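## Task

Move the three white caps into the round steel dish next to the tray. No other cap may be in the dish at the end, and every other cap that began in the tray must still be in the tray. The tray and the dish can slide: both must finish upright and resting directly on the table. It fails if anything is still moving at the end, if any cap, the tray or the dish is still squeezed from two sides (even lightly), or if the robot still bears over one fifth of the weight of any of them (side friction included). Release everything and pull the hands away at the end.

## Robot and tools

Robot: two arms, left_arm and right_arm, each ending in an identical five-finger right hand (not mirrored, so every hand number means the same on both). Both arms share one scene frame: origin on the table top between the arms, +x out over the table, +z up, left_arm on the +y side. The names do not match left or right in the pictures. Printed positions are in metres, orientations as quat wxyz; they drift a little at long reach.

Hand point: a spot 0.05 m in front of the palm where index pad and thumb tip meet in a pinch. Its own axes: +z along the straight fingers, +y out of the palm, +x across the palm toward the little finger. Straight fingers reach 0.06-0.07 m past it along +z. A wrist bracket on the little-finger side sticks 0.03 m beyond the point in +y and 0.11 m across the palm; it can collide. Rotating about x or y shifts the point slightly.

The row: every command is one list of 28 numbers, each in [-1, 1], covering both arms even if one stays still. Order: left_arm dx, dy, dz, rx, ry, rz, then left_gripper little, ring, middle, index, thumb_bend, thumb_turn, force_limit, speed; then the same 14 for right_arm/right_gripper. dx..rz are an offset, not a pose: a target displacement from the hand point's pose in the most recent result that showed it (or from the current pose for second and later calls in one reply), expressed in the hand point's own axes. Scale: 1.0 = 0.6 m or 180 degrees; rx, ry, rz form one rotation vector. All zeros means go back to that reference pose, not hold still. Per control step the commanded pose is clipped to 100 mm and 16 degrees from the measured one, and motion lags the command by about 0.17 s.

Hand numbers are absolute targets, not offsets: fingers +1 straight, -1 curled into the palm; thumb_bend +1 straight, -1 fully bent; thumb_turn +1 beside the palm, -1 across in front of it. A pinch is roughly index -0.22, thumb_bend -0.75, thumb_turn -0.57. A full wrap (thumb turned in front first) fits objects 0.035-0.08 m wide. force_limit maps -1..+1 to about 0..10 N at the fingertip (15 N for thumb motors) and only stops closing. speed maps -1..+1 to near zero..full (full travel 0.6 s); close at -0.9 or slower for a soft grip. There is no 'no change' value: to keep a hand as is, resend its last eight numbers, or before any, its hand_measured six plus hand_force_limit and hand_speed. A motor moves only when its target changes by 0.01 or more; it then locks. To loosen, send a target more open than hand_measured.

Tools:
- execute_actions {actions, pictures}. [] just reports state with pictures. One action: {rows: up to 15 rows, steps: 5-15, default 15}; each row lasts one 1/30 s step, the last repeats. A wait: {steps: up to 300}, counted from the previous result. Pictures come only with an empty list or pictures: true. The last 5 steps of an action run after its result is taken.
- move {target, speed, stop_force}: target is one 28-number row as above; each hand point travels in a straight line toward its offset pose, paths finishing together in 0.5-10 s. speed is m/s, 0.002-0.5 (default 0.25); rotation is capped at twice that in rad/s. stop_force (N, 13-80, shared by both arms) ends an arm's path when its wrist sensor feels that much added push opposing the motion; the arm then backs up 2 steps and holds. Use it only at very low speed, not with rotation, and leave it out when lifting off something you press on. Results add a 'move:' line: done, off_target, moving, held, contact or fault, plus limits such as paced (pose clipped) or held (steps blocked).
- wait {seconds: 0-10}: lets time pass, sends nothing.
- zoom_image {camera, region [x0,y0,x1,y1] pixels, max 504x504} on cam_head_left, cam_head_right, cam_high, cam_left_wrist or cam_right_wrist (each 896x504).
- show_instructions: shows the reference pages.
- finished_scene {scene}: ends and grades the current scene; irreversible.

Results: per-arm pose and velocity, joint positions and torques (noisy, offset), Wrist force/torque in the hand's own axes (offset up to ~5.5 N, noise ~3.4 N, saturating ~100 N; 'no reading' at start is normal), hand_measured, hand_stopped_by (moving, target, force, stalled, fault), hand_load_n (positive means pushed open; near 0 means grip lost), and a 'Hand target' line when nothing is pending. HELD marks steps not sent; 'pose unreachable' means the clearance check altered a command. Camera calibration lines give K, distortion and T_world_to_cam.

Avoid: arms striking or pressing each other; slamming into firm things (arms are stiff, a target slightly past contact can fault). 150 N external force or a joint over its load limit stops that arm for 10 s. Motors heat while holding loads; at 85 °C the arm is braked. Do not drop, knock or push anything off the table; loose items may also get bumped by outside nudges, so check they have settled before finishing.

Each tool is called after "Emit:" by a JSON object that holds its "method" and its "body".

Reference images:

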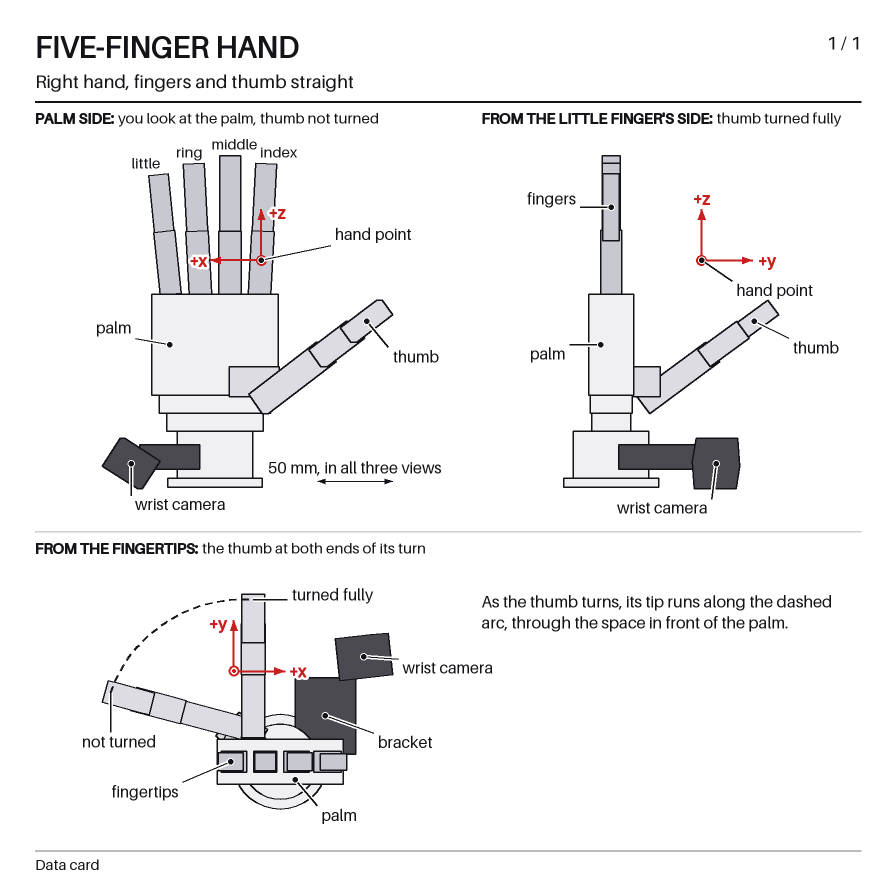

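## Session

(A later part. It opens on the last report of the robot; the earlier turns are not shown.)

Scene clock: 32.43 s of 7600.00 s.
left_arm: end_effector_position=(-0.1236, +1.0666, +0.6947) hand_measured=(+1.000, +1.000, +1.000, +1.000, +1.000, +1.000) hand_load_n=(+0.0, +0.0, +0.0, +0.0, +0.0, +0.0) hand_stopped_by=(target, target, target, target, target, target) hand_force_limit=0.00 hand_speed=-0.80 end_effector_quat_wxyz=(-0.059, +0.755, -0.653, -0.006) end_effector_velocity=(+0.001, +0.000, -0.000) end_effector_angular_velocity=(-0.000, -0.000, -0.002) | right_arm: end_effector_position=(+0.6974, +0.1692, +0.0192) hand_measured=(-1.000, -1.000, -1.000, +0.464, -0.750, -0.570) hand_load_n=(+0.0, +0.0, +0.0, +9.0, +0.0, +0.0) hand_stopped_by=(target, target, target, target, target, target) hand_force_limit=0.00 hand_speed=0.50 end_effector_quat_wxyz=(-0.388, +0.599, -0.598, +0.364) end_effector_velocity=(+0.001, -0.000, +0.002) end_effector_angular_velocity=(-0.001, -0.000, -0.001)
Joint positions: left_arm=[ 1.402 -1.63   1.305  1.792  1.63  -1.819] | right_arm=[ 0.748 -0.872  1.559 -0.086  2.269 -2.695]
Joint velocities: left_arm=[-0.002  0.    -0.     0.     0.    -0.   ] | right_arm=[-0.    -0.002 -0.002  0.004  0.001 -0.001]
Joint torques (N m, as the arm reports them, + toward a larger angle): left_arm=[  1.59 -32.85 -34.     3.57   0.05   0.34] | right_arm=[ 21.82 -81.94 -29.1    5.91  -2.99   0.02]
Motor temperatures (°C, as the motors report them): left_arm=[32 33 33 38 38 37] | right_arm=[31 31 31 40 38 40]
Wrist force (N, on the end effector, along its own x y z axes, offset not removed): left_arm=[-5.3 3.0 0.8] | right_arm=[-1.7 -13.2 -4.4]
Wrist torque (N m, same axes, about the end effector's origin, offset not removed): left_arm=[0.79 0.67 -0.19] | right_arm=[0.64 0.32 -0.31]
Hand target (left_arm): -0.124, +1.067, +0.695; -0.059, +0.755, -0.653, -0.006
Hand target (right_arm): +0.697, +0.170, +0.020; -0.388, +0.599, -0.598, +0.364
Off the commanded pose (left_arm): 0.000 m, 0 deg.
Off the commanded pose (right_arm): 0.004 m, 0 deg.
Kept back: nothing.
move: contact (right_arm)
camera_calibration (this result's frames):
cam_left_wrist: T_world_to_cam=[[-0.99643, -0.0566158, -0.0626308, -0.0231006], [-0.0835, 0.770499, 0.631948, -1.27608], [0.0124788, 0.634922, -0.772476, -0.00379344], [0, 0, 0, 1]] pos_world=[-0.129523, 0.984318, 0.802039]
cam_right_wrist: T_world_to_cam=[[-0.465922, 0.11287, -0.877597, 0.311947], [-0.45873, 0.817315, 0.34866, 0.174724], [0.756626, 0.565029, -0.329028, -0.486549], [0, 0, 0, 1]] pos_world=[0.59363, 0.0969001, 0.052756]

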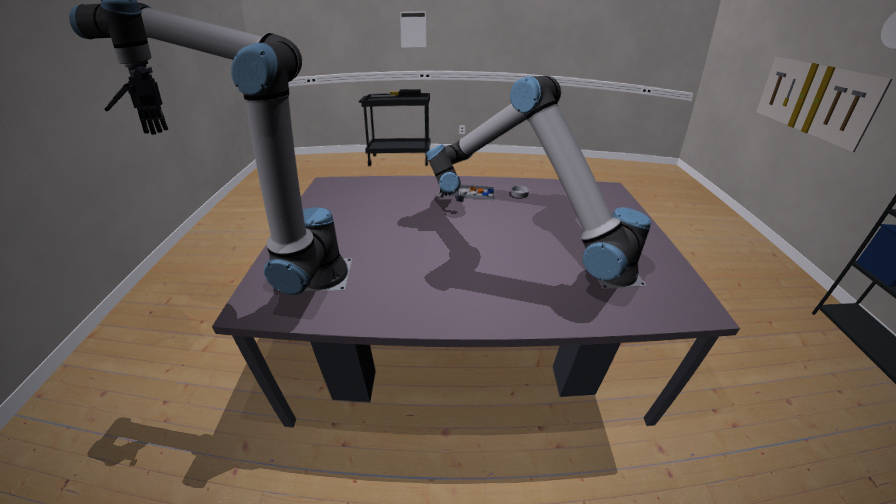

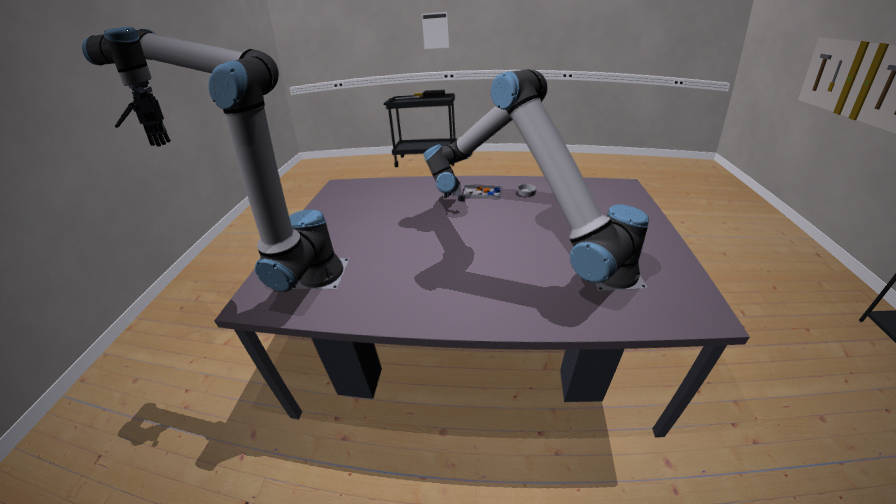

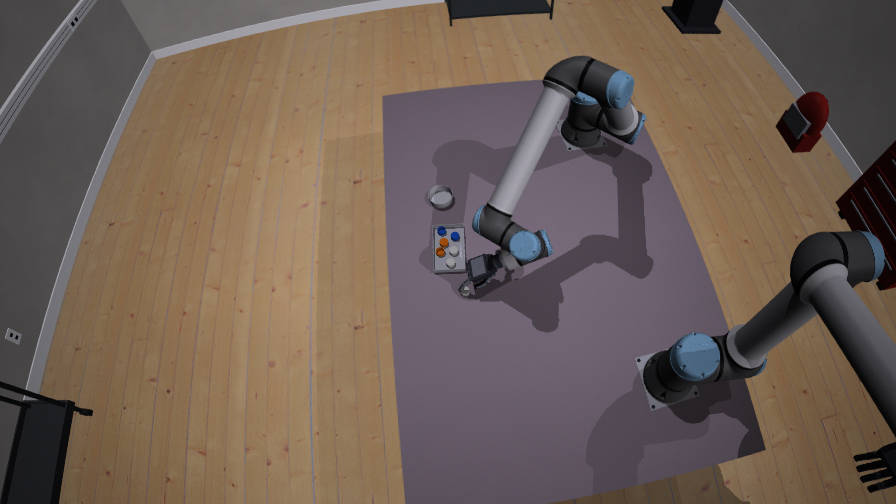

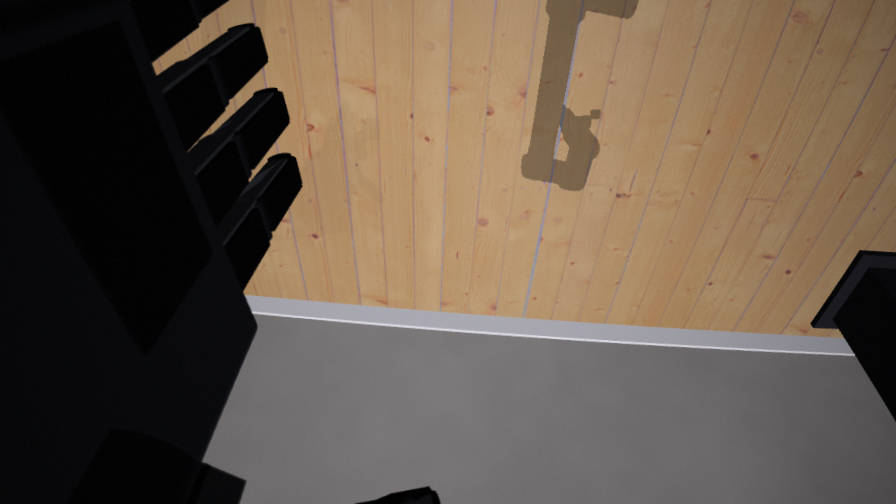

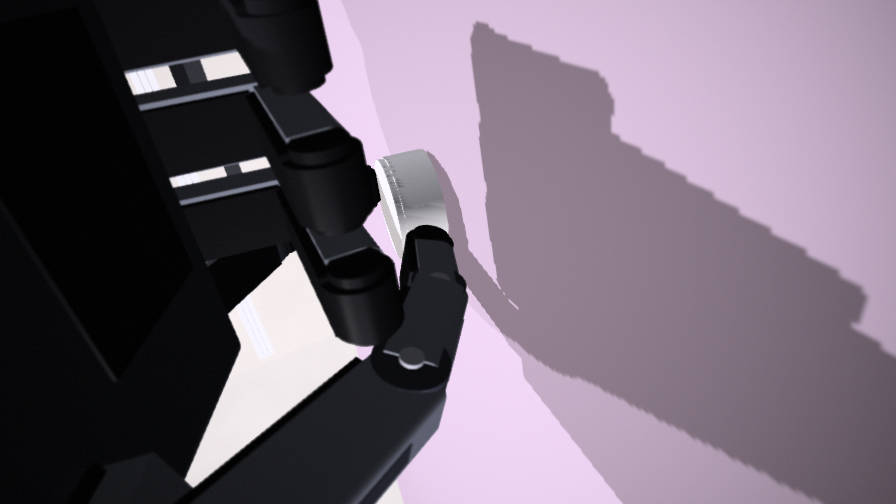

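Emit:
{"method": "move", "body": {"target": [0,0,0,0,0,0,1,1,1,1,1,1,0,-0.8, 0,-0.03,-0.014,0,0,0,-1,-1,-1,0.45,-0.75,-0.57,0,0.5], "speed": 0.05}}

Emit:
{"method": "move", "body": {"target": [0,0,0,0,0,0,1,1,1,1,1,1,0,-0.8, 0.008,-0.0126,0.027,0,0,0,-1,-1,-1,0.45,-0.75,-0.57,0,0.5], "speed": 0.05}}

Emit:
{"method": "move", "body": {"target": [0,0,0,0,0,0,1,1,1,1,1,1,0,-0.8, 0,0.036,0.017,0,0,0,-1,-1,-1,0.45,-0.75,-0.57,0,0.5], "speed": 0.03, "stop_force": 13}}

Emit:
{"method": "zoom_image", "body": {"camera": "cam_high", "region": [420, 230, 560, 310]}}

Scene clock: 33.60 s of 7600.00 s.
left_arm: end_effector_position=(-0.1236, +1.0666, +0.6947) hand_measured=(+1.000, +1.000, +1.000, +1.000, +1.000, +1.000) hand_load_n=(+0.0, +0.0, +0.0, +0.0, +0.0, +0.0) hand_stopped_by=(target, target, target, target, target, target) hand_force_limit=0.00 hand_speed=-0.80 end_effector_quat_wxyz=(-0.059, +0.755, -0.653, -0.006) end_effector_velocity=(+0.001, +0.000, +0.001) end_effector_angular_velocity=(+0.001, -0.000, -0.001) | right_arm: end_effector_position=(+0.6976, +0.1688, +0.0390) hand_measured=(-1.000, -1.000, -1.000, +0.462, -0.750, -0.570) hand_load_n=(+0.0, +0.0, +0.0, +0.0, +0.0, +0.0) hand_stopped_by=(target, target, target, target, target, target) hand_force_limit=0.00 hand_speed=0.50 end_effector_quat_wxyz=(-0.388, +0.599, -0.598, +0.364) end_effector_velocity=(-0.000, +0.000, +0.002) end_effector_angular_velocity=(+0.000, -0.000, -0.000)
Joint positions: left_arm=[ 1.402 -1.63   1.305  1.792  1.63  -1.819] | right_arm=[ 0.747 -0.892  1.553 -0.06   2.269 -2.695]
Joint velocities: left_arm=[-0.002 -0.    -0.001  0.     0.    -0.   ] | right_arm=[ 0.    -0.002 -0.     0.002  0.     0.   ]
Joint torques (N m, as the arm reports them, + toward a larger angle): left_arm=[  1.12 -33.77 -34.28   3.18   0.28   0.57] | right_arm=[-20.43 -90.73 -37.98   3.29  -1.63  -4.4 ]
Motor temperatures (°C, as the motors report them): left_arm=[32 33 33 38 38 37] | right_arm=[31 31 31 40 38 40]
Wrist force (N, on the end effector, along its own x y z axes, offset not removed): left_arm=[-1.7 11.2 -2.4] | right_arm=[0.0 -0.7 -1.9]
Wrist torque (N m, same axes, about the end effector's origin, offset not removed): left_arm=[1.86 0.06 0.48] | right_arm=[-0.09 0.22 -0.26]
Hand target (left_arm): -0.124, +1.067, +0.695; -0.059, +0.755, -0.653, -0.006
Hand target (right_arm): +0.698, +0.169, +0.039; -0.388, +0.599, -0.598, +0.364
Off the commanded pose (left_arm): 0.000 m, 0 deg.
Off the commanded pose (right_arm): 0.000 m, 0 deg.
Kept back: nothing.
move: done
camera_calibration (this result's frames):
cam_left_wrist: T_world_to_cam=[[-0.99643, -0.0566156, -0.0626309, -0.0231007], [-0.0834999, 0.770499, 0.631948, -1.27608], [0.0124789, 0.634922, -0.772476, -0.00379345], [0, 0, 0, 1]] pos_world=[-0.129523, 0.984318, 0.802039]
cam_right_wrist: T_world_to_cam=[[-0.465928, 0.112845, -0.877597, 0.329424], [-0.458772, 0.817291, 0.348659, 0.168385], [0.756597, 0.565067, -0.329029, -0.47994], [0, 0, 0, 1]] pos_world=[0.593859, 0.0964043, 0.0724788]

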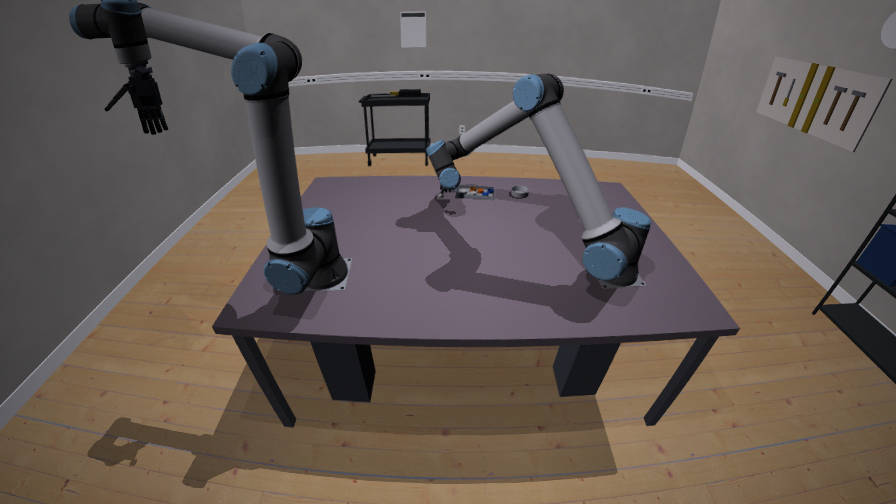

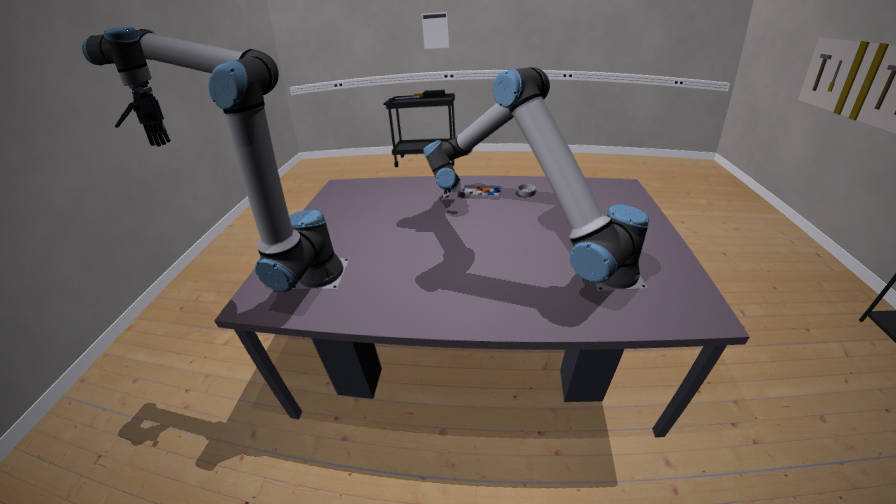

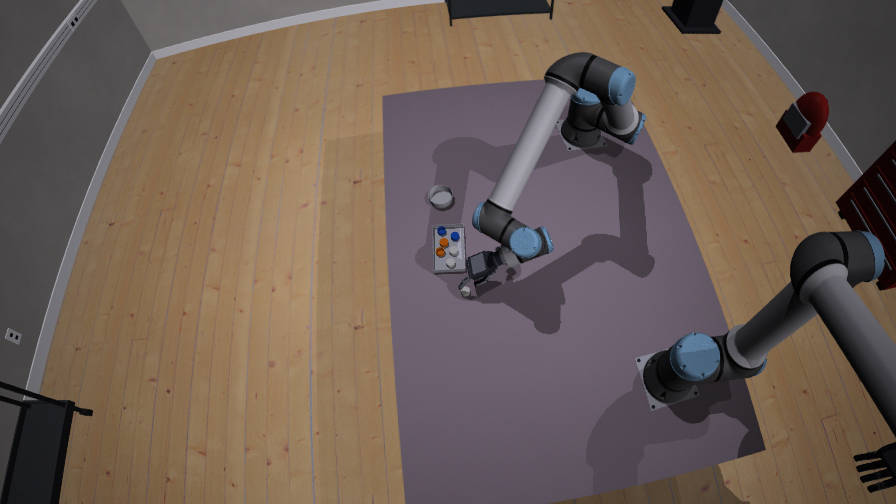

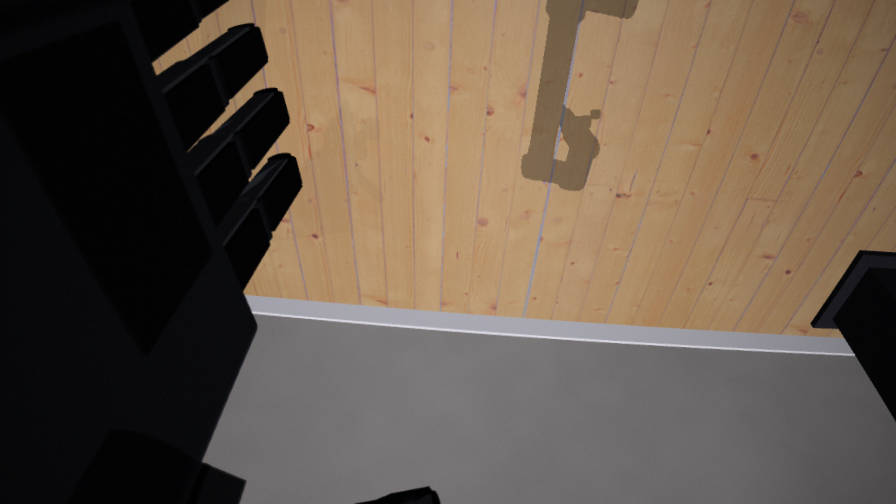

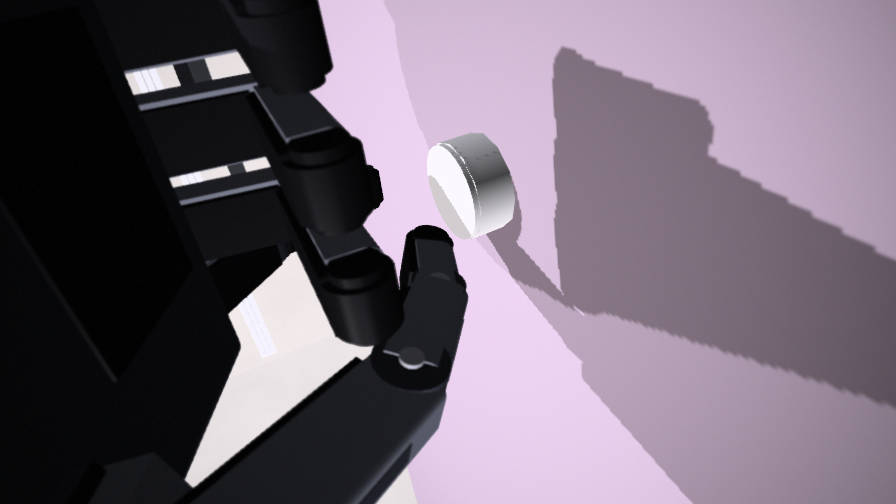

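Scene clock: 34.40 s of 7600.00 s.
left_arm: end_effector_position=(-0.1236, +1.0666, +0.6947) hand_measured=(+1.000, +1.000, +1.000, +1.000, +1.000, +1.000) hand_load_n=(+0.0, +0.0, +0.0, +0.0, +0.0, +0.0) hand_stopped_by=(target, target, target, target, target, target) hand_force_limit=0.00 hand_speed=-0.80 end_effector_quat_wxyz=(-0.059, +0.755, -0.653, -0.006) end_effector_velocity=(-0.000, -0.000, +0.000) end_effector_angular_velocity=(+0.000, -0.000, +0.001) | right_arm: end_effector_position=(+0.7155, +0.1643, +0.0386) hand_measured=(-1.000, -1.000, -1.000, +0.462, -0.750, -0.570) hand_load_n=(+0.0, +0.0, +0.0, +0.0, +0.0, +0.0) hand_stopped_by=(target, target, target, target, target, target) hand_force_limit=0.00 hand_speed=0.50 end_effector_quat_wxyz=(-0.388, +0.599, -0.598, +0.364) end_effector_velocity=(+0.002, -0.001, -0.001) end_effector_angular_velocity=(-0.000, +0.000, -0.000)
Joint positions: left_arm=[ 1.402 -1.63   1.305  1.792  1.63  -1.819] | right_arm=[ 0.726 -0.887  1.543 -0.064  2.251 -2.71 ]
Joint velocities: left_arm=[ 0. -0.  0. -0. -0. -0.] | right_arm=[-0.002  0.001 -0.001 -0.    -0.001 -0.001]
Joint torques (N m, as the arm reports them, + toward a larger angle): left_arm=[  2.62 -30.49 -33.76   3.39  -0.16   0.36] | right_arm=[-20.35 -64.97 -38.23  -0.91  -1.36  -3.74]
Motor temperatures (°C, as the motors report them): left_arm=[32 33 33 38 38 37] | right_arm=[31 31 31 40 38 40]
Wrist force (N, on the end effector, along its own x y z axes, offset not removed): left_arm=[2.5 3.1 -7.2] | right_arm=[-1.0 -1.6 -1.6]
Wrist torque (N m, same axes, about the end effector's origin, offset not removed): left_arm=[1.26 0.08 0.43] | right_arm=[-0.30 0.38 -0.37]
Hand target (left_arm): -0.124, +1.067, +0.695; -0.059, +0.755, -0.653, -0.006
Hand target (right_arm): +0.716, +0.164, +0.039; -0.388, +0.599, -0.598, +0.364
Off the commanded pose (left_arm): 0.000 m, 0 deg.
Off the commanded pose (right_arm): 0.000 m, 0 deg.
Kept back: nothing.
move: done
camera_calibration (this result's frames):
cam_left_wrist: T_world_to_cam=[[-0.99643, -0.0566156, -0.0626309, -0.0231007], [-0.0834998, 0.770499, 0.631948, -1.27608], [0.0124789, 0.634922, -0.772476, -0.00379347], [0, 0, 0, 1]] pos_world=[-0.129523, 0.984318, 0.802039]
cam_right_wrist: T_world_to_cam=[[-0.465933, 0.112844, -0.877595, 0.337939], [-0.458761, 0.817299, 0.348656, 0.180297], [0.756601, 0.565057, -0.329038, -0.491071], [0, 0, 0, 1]] pos_world=[0.611715, 0.0919924, 0.0721307]

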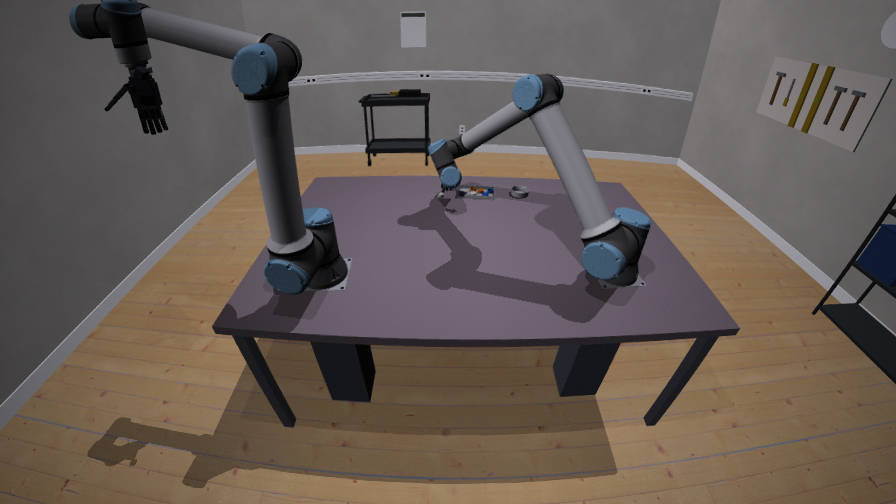

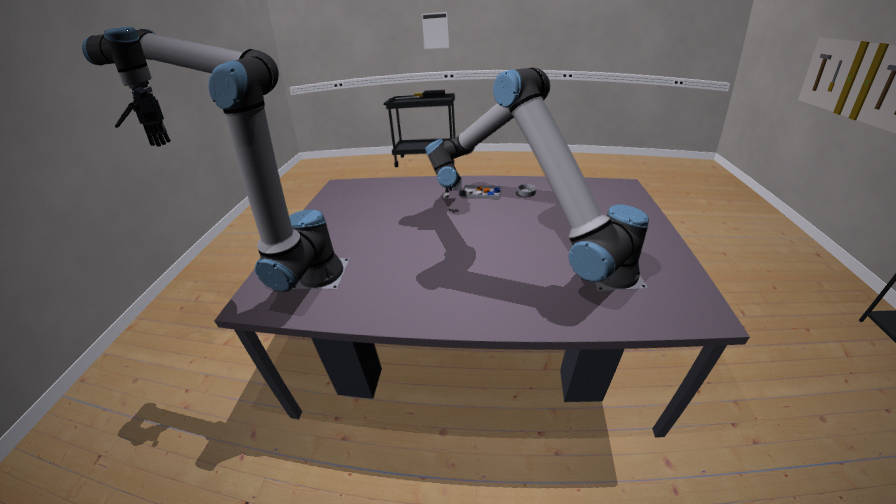

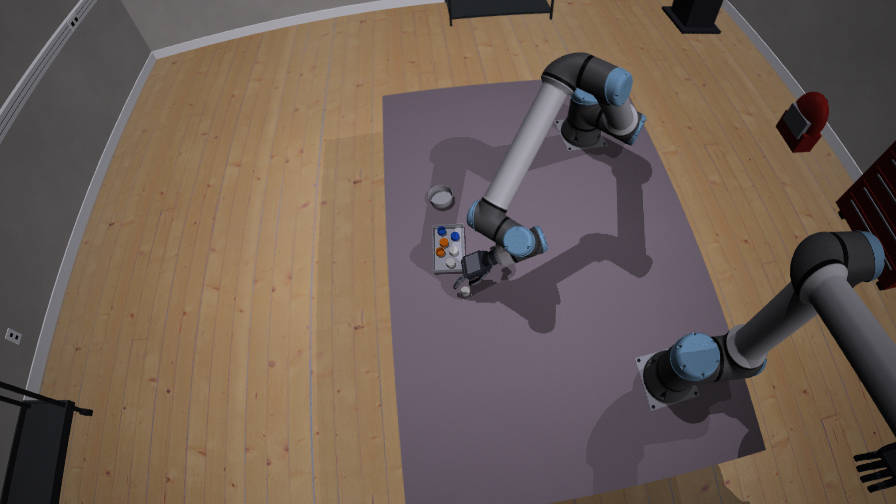

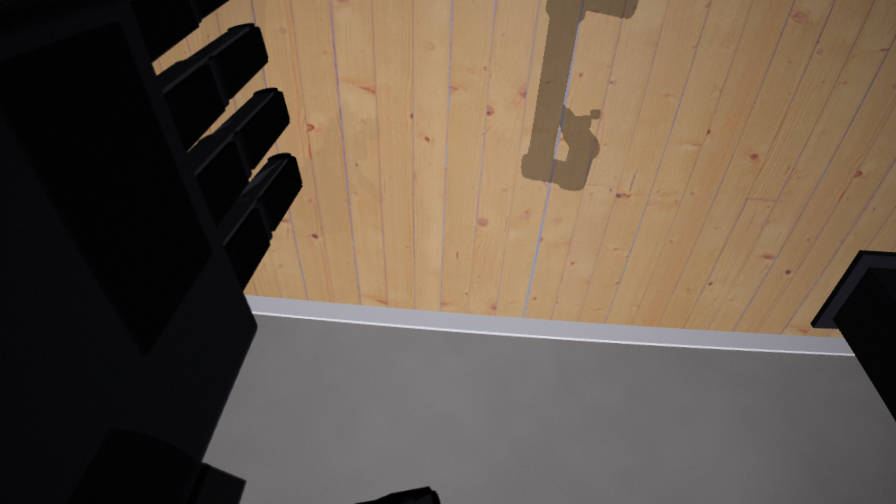

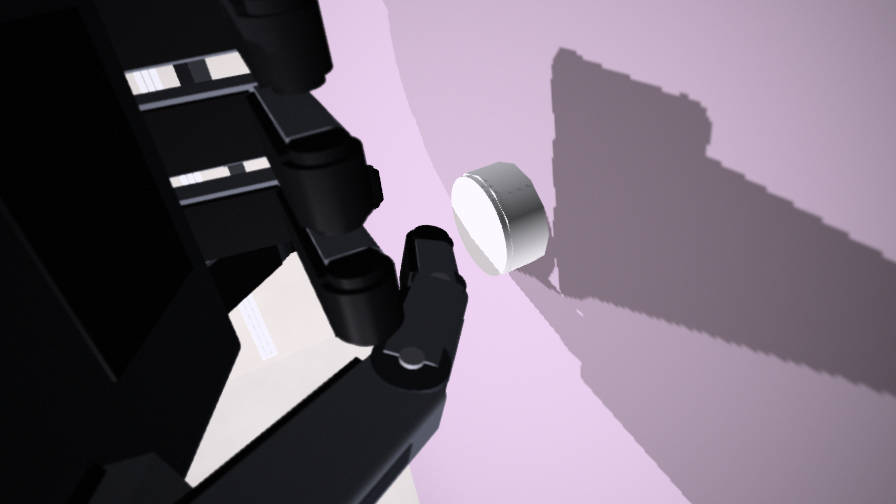

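Scene clock: 35.50 s of 7600.00 s.
left_arm: end_effector_position=(-0.1236, +1.0666, +0.6947) hand_measured=(+1.000, +1.000, +1.000, +1.000, +1.000, +1.000) hand_load_n=(+0.0, +0.0, +0.0, +0.0, +0.0, +0.0) hand_stopped_by=(target, target, target, target, target, target) hand_force_limit=0.00 hand_speed=-0.80 end_effector_quat_wxyz=(-0.059, +0.755, -0.653, -0.006) end_effector_velocity=(+0.000, -0.000, +0.000) end_effector_angular_velocity=(+0.000, -0.000, -0.001) | right_arm: end_effector_position=(+0.7153, +0.1650, +0.0149) hand_measured=(-1.000, -1.000, -1.000, +0.462, -0.750, -0.570) hand_load_n=(+0.0, +0.0, +0.0, +0.0, +0.0, +0.0) hand_stopped_by=(target, target, target, target, target, target) hand_force_limit=0.00 hand_speed=0.50 end_effector_quat_wxyz=(-0.388, +0.599, -0.598, +0.364) end_effector_velocity=(-0.000, +0.000, -0.002) end_effector_angular_velocity=(+0.000, +0.000, +0.001)
Joint positions: left_arm=[ 1.402 -1.63   1.305  1.792  1.63  -1.819] | right_arm=[ 0.727 -0.862  1.549 -0.095  2.252 -2.71 ]
Joint velocities: left_arm=[-0.001 -0.     0.     0.     0.     0.   ] | right_arm=[ 0.     0.002  0.    -0.002 -0.001 -0.   ]
Joint torques (N m, as the arm reports them, + toward a larger angle): left_arm=[  1.12 -32.53 -33.37   3.4   -0.09   0.29] | right_arm=[ 19.84 -67.49 -22.23  -0.4    3.88   3.96]
Motor temperatures (°C, as the motors report them): left_arm=[32 33 33 38 38 37] | right_arm=[31 31 31 40 38 40]
Wrist force (N, on the end effector, along its own x y z axes, offset not removed): left_arm=[-0.3 1.4 -2.7] | right_arm=[-1.8 -1.2 -1.5]
Wrist torque (N m, same axes, about the end effector's origin, offset not removed): left_arm=[0.67 -0.08 0.34] | right_arm=[-0.25 0.51 -0.39]
Hand target (left_arm): -0.124, +1.067, +0.695; -0.059, +0.755, -0.653, -0.006
Hand target (right_arm): +0.715, +0.165, +0.015; -0.388, +0.599, -0.598, +0.364
Off the commanded pose (left_arm): 0.000 m, 0 deg.
Off the commanded pose (right_arm): 0.000 m, 0 deg.
Kept back: nothing.
move: done
camera_calibration (this result's frames):
cam_left_wrist: T_world_to_cam=[[-0.99643, -0.0566155, -0.0626308, -0.0231008], [-0.0834998, 0.770499, 0.631948, -1.27608], [0.0124789, 0.634922, -0.772476, -0.00379354], [0, 0, 0, 1]] pos_world=[-0.129523, 0.984318, 0.802039]
cam_right_wrist: T_world_to_cam=[[-0.465934, 0.112853, -0.877593, 0.316947], [-0.458747, 0.817305, 0.348659, 0.187964], [0.756609, 0.565046, -0.329039, -0.499082], [0, 0, 0, 1]] pos_world=[0.611514, 0.0926119, 0.0483979]

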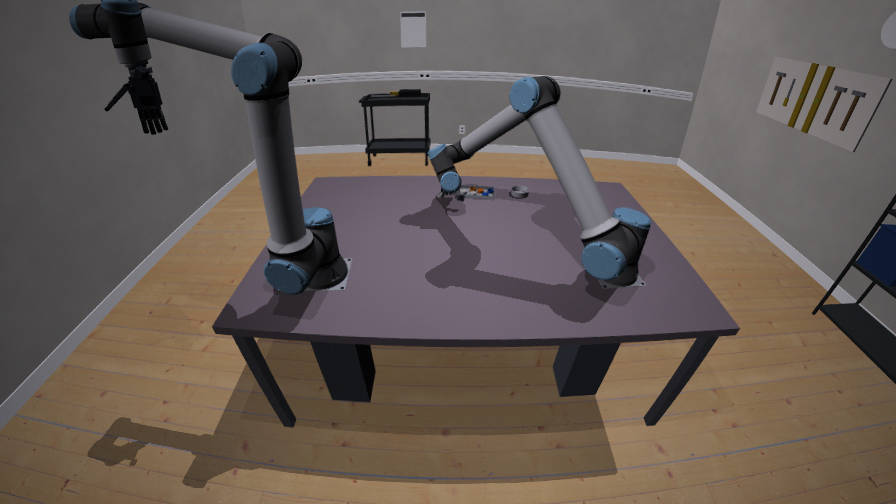

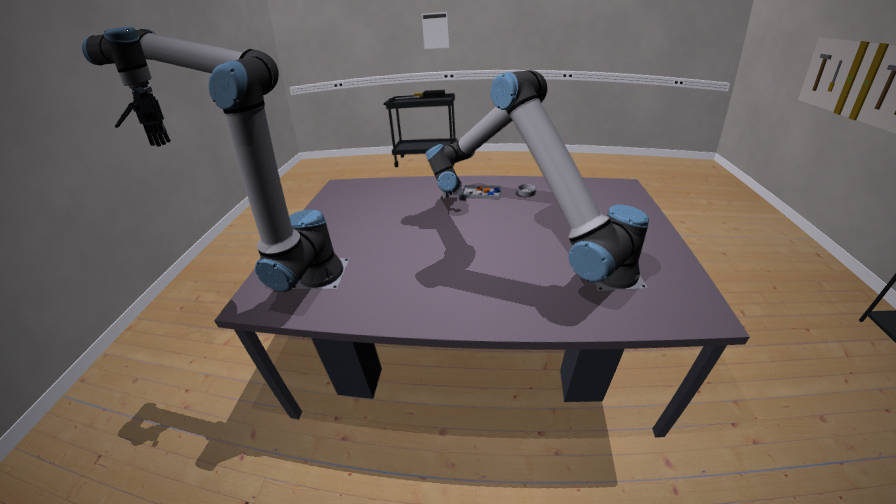

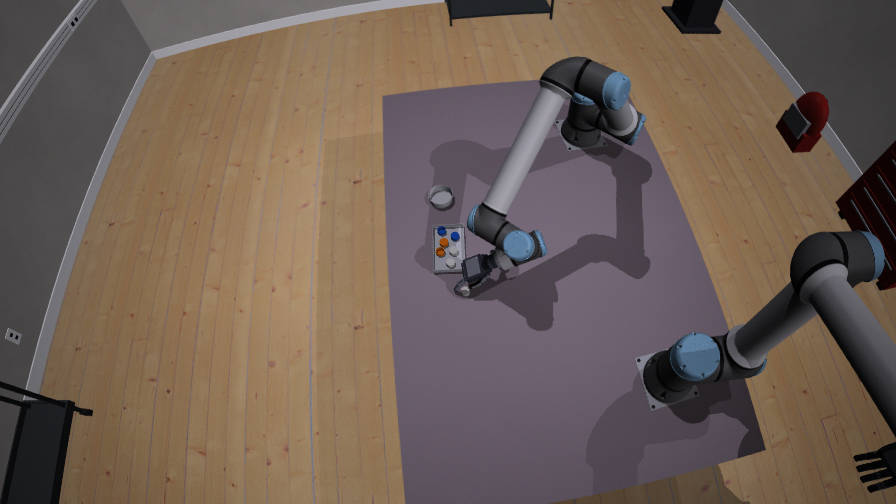

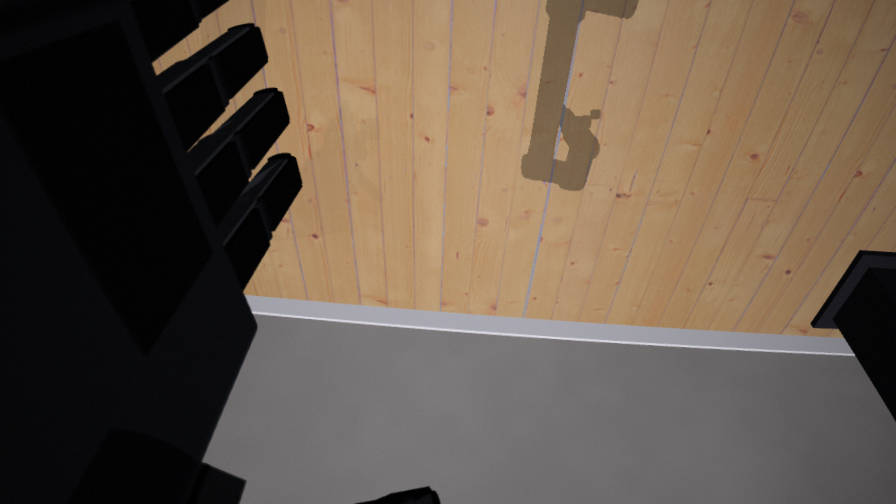

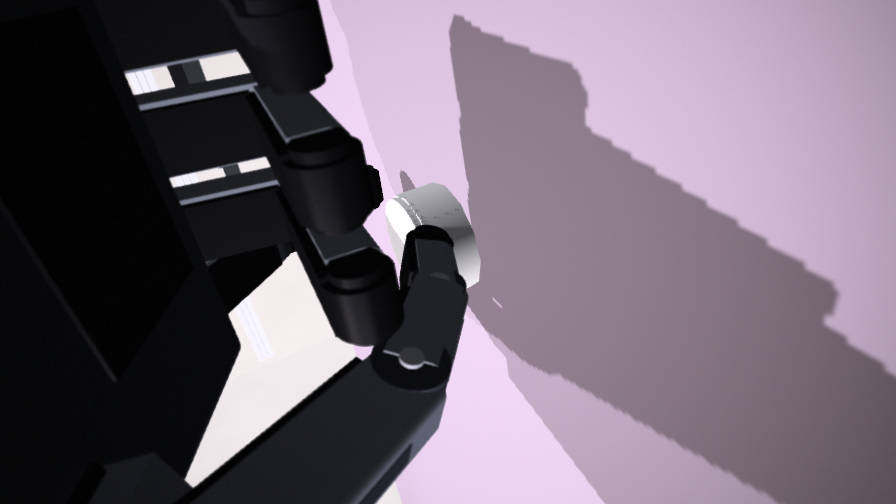

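Region (420, 230, 560, 310) of cam_high's 896x504 image, scaled by 3.600, with more detail than that image has; it fills the top 288 rows of this view, and the rest is white.

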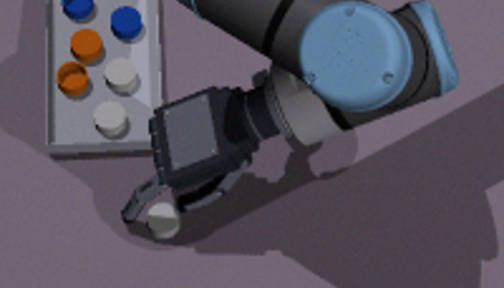

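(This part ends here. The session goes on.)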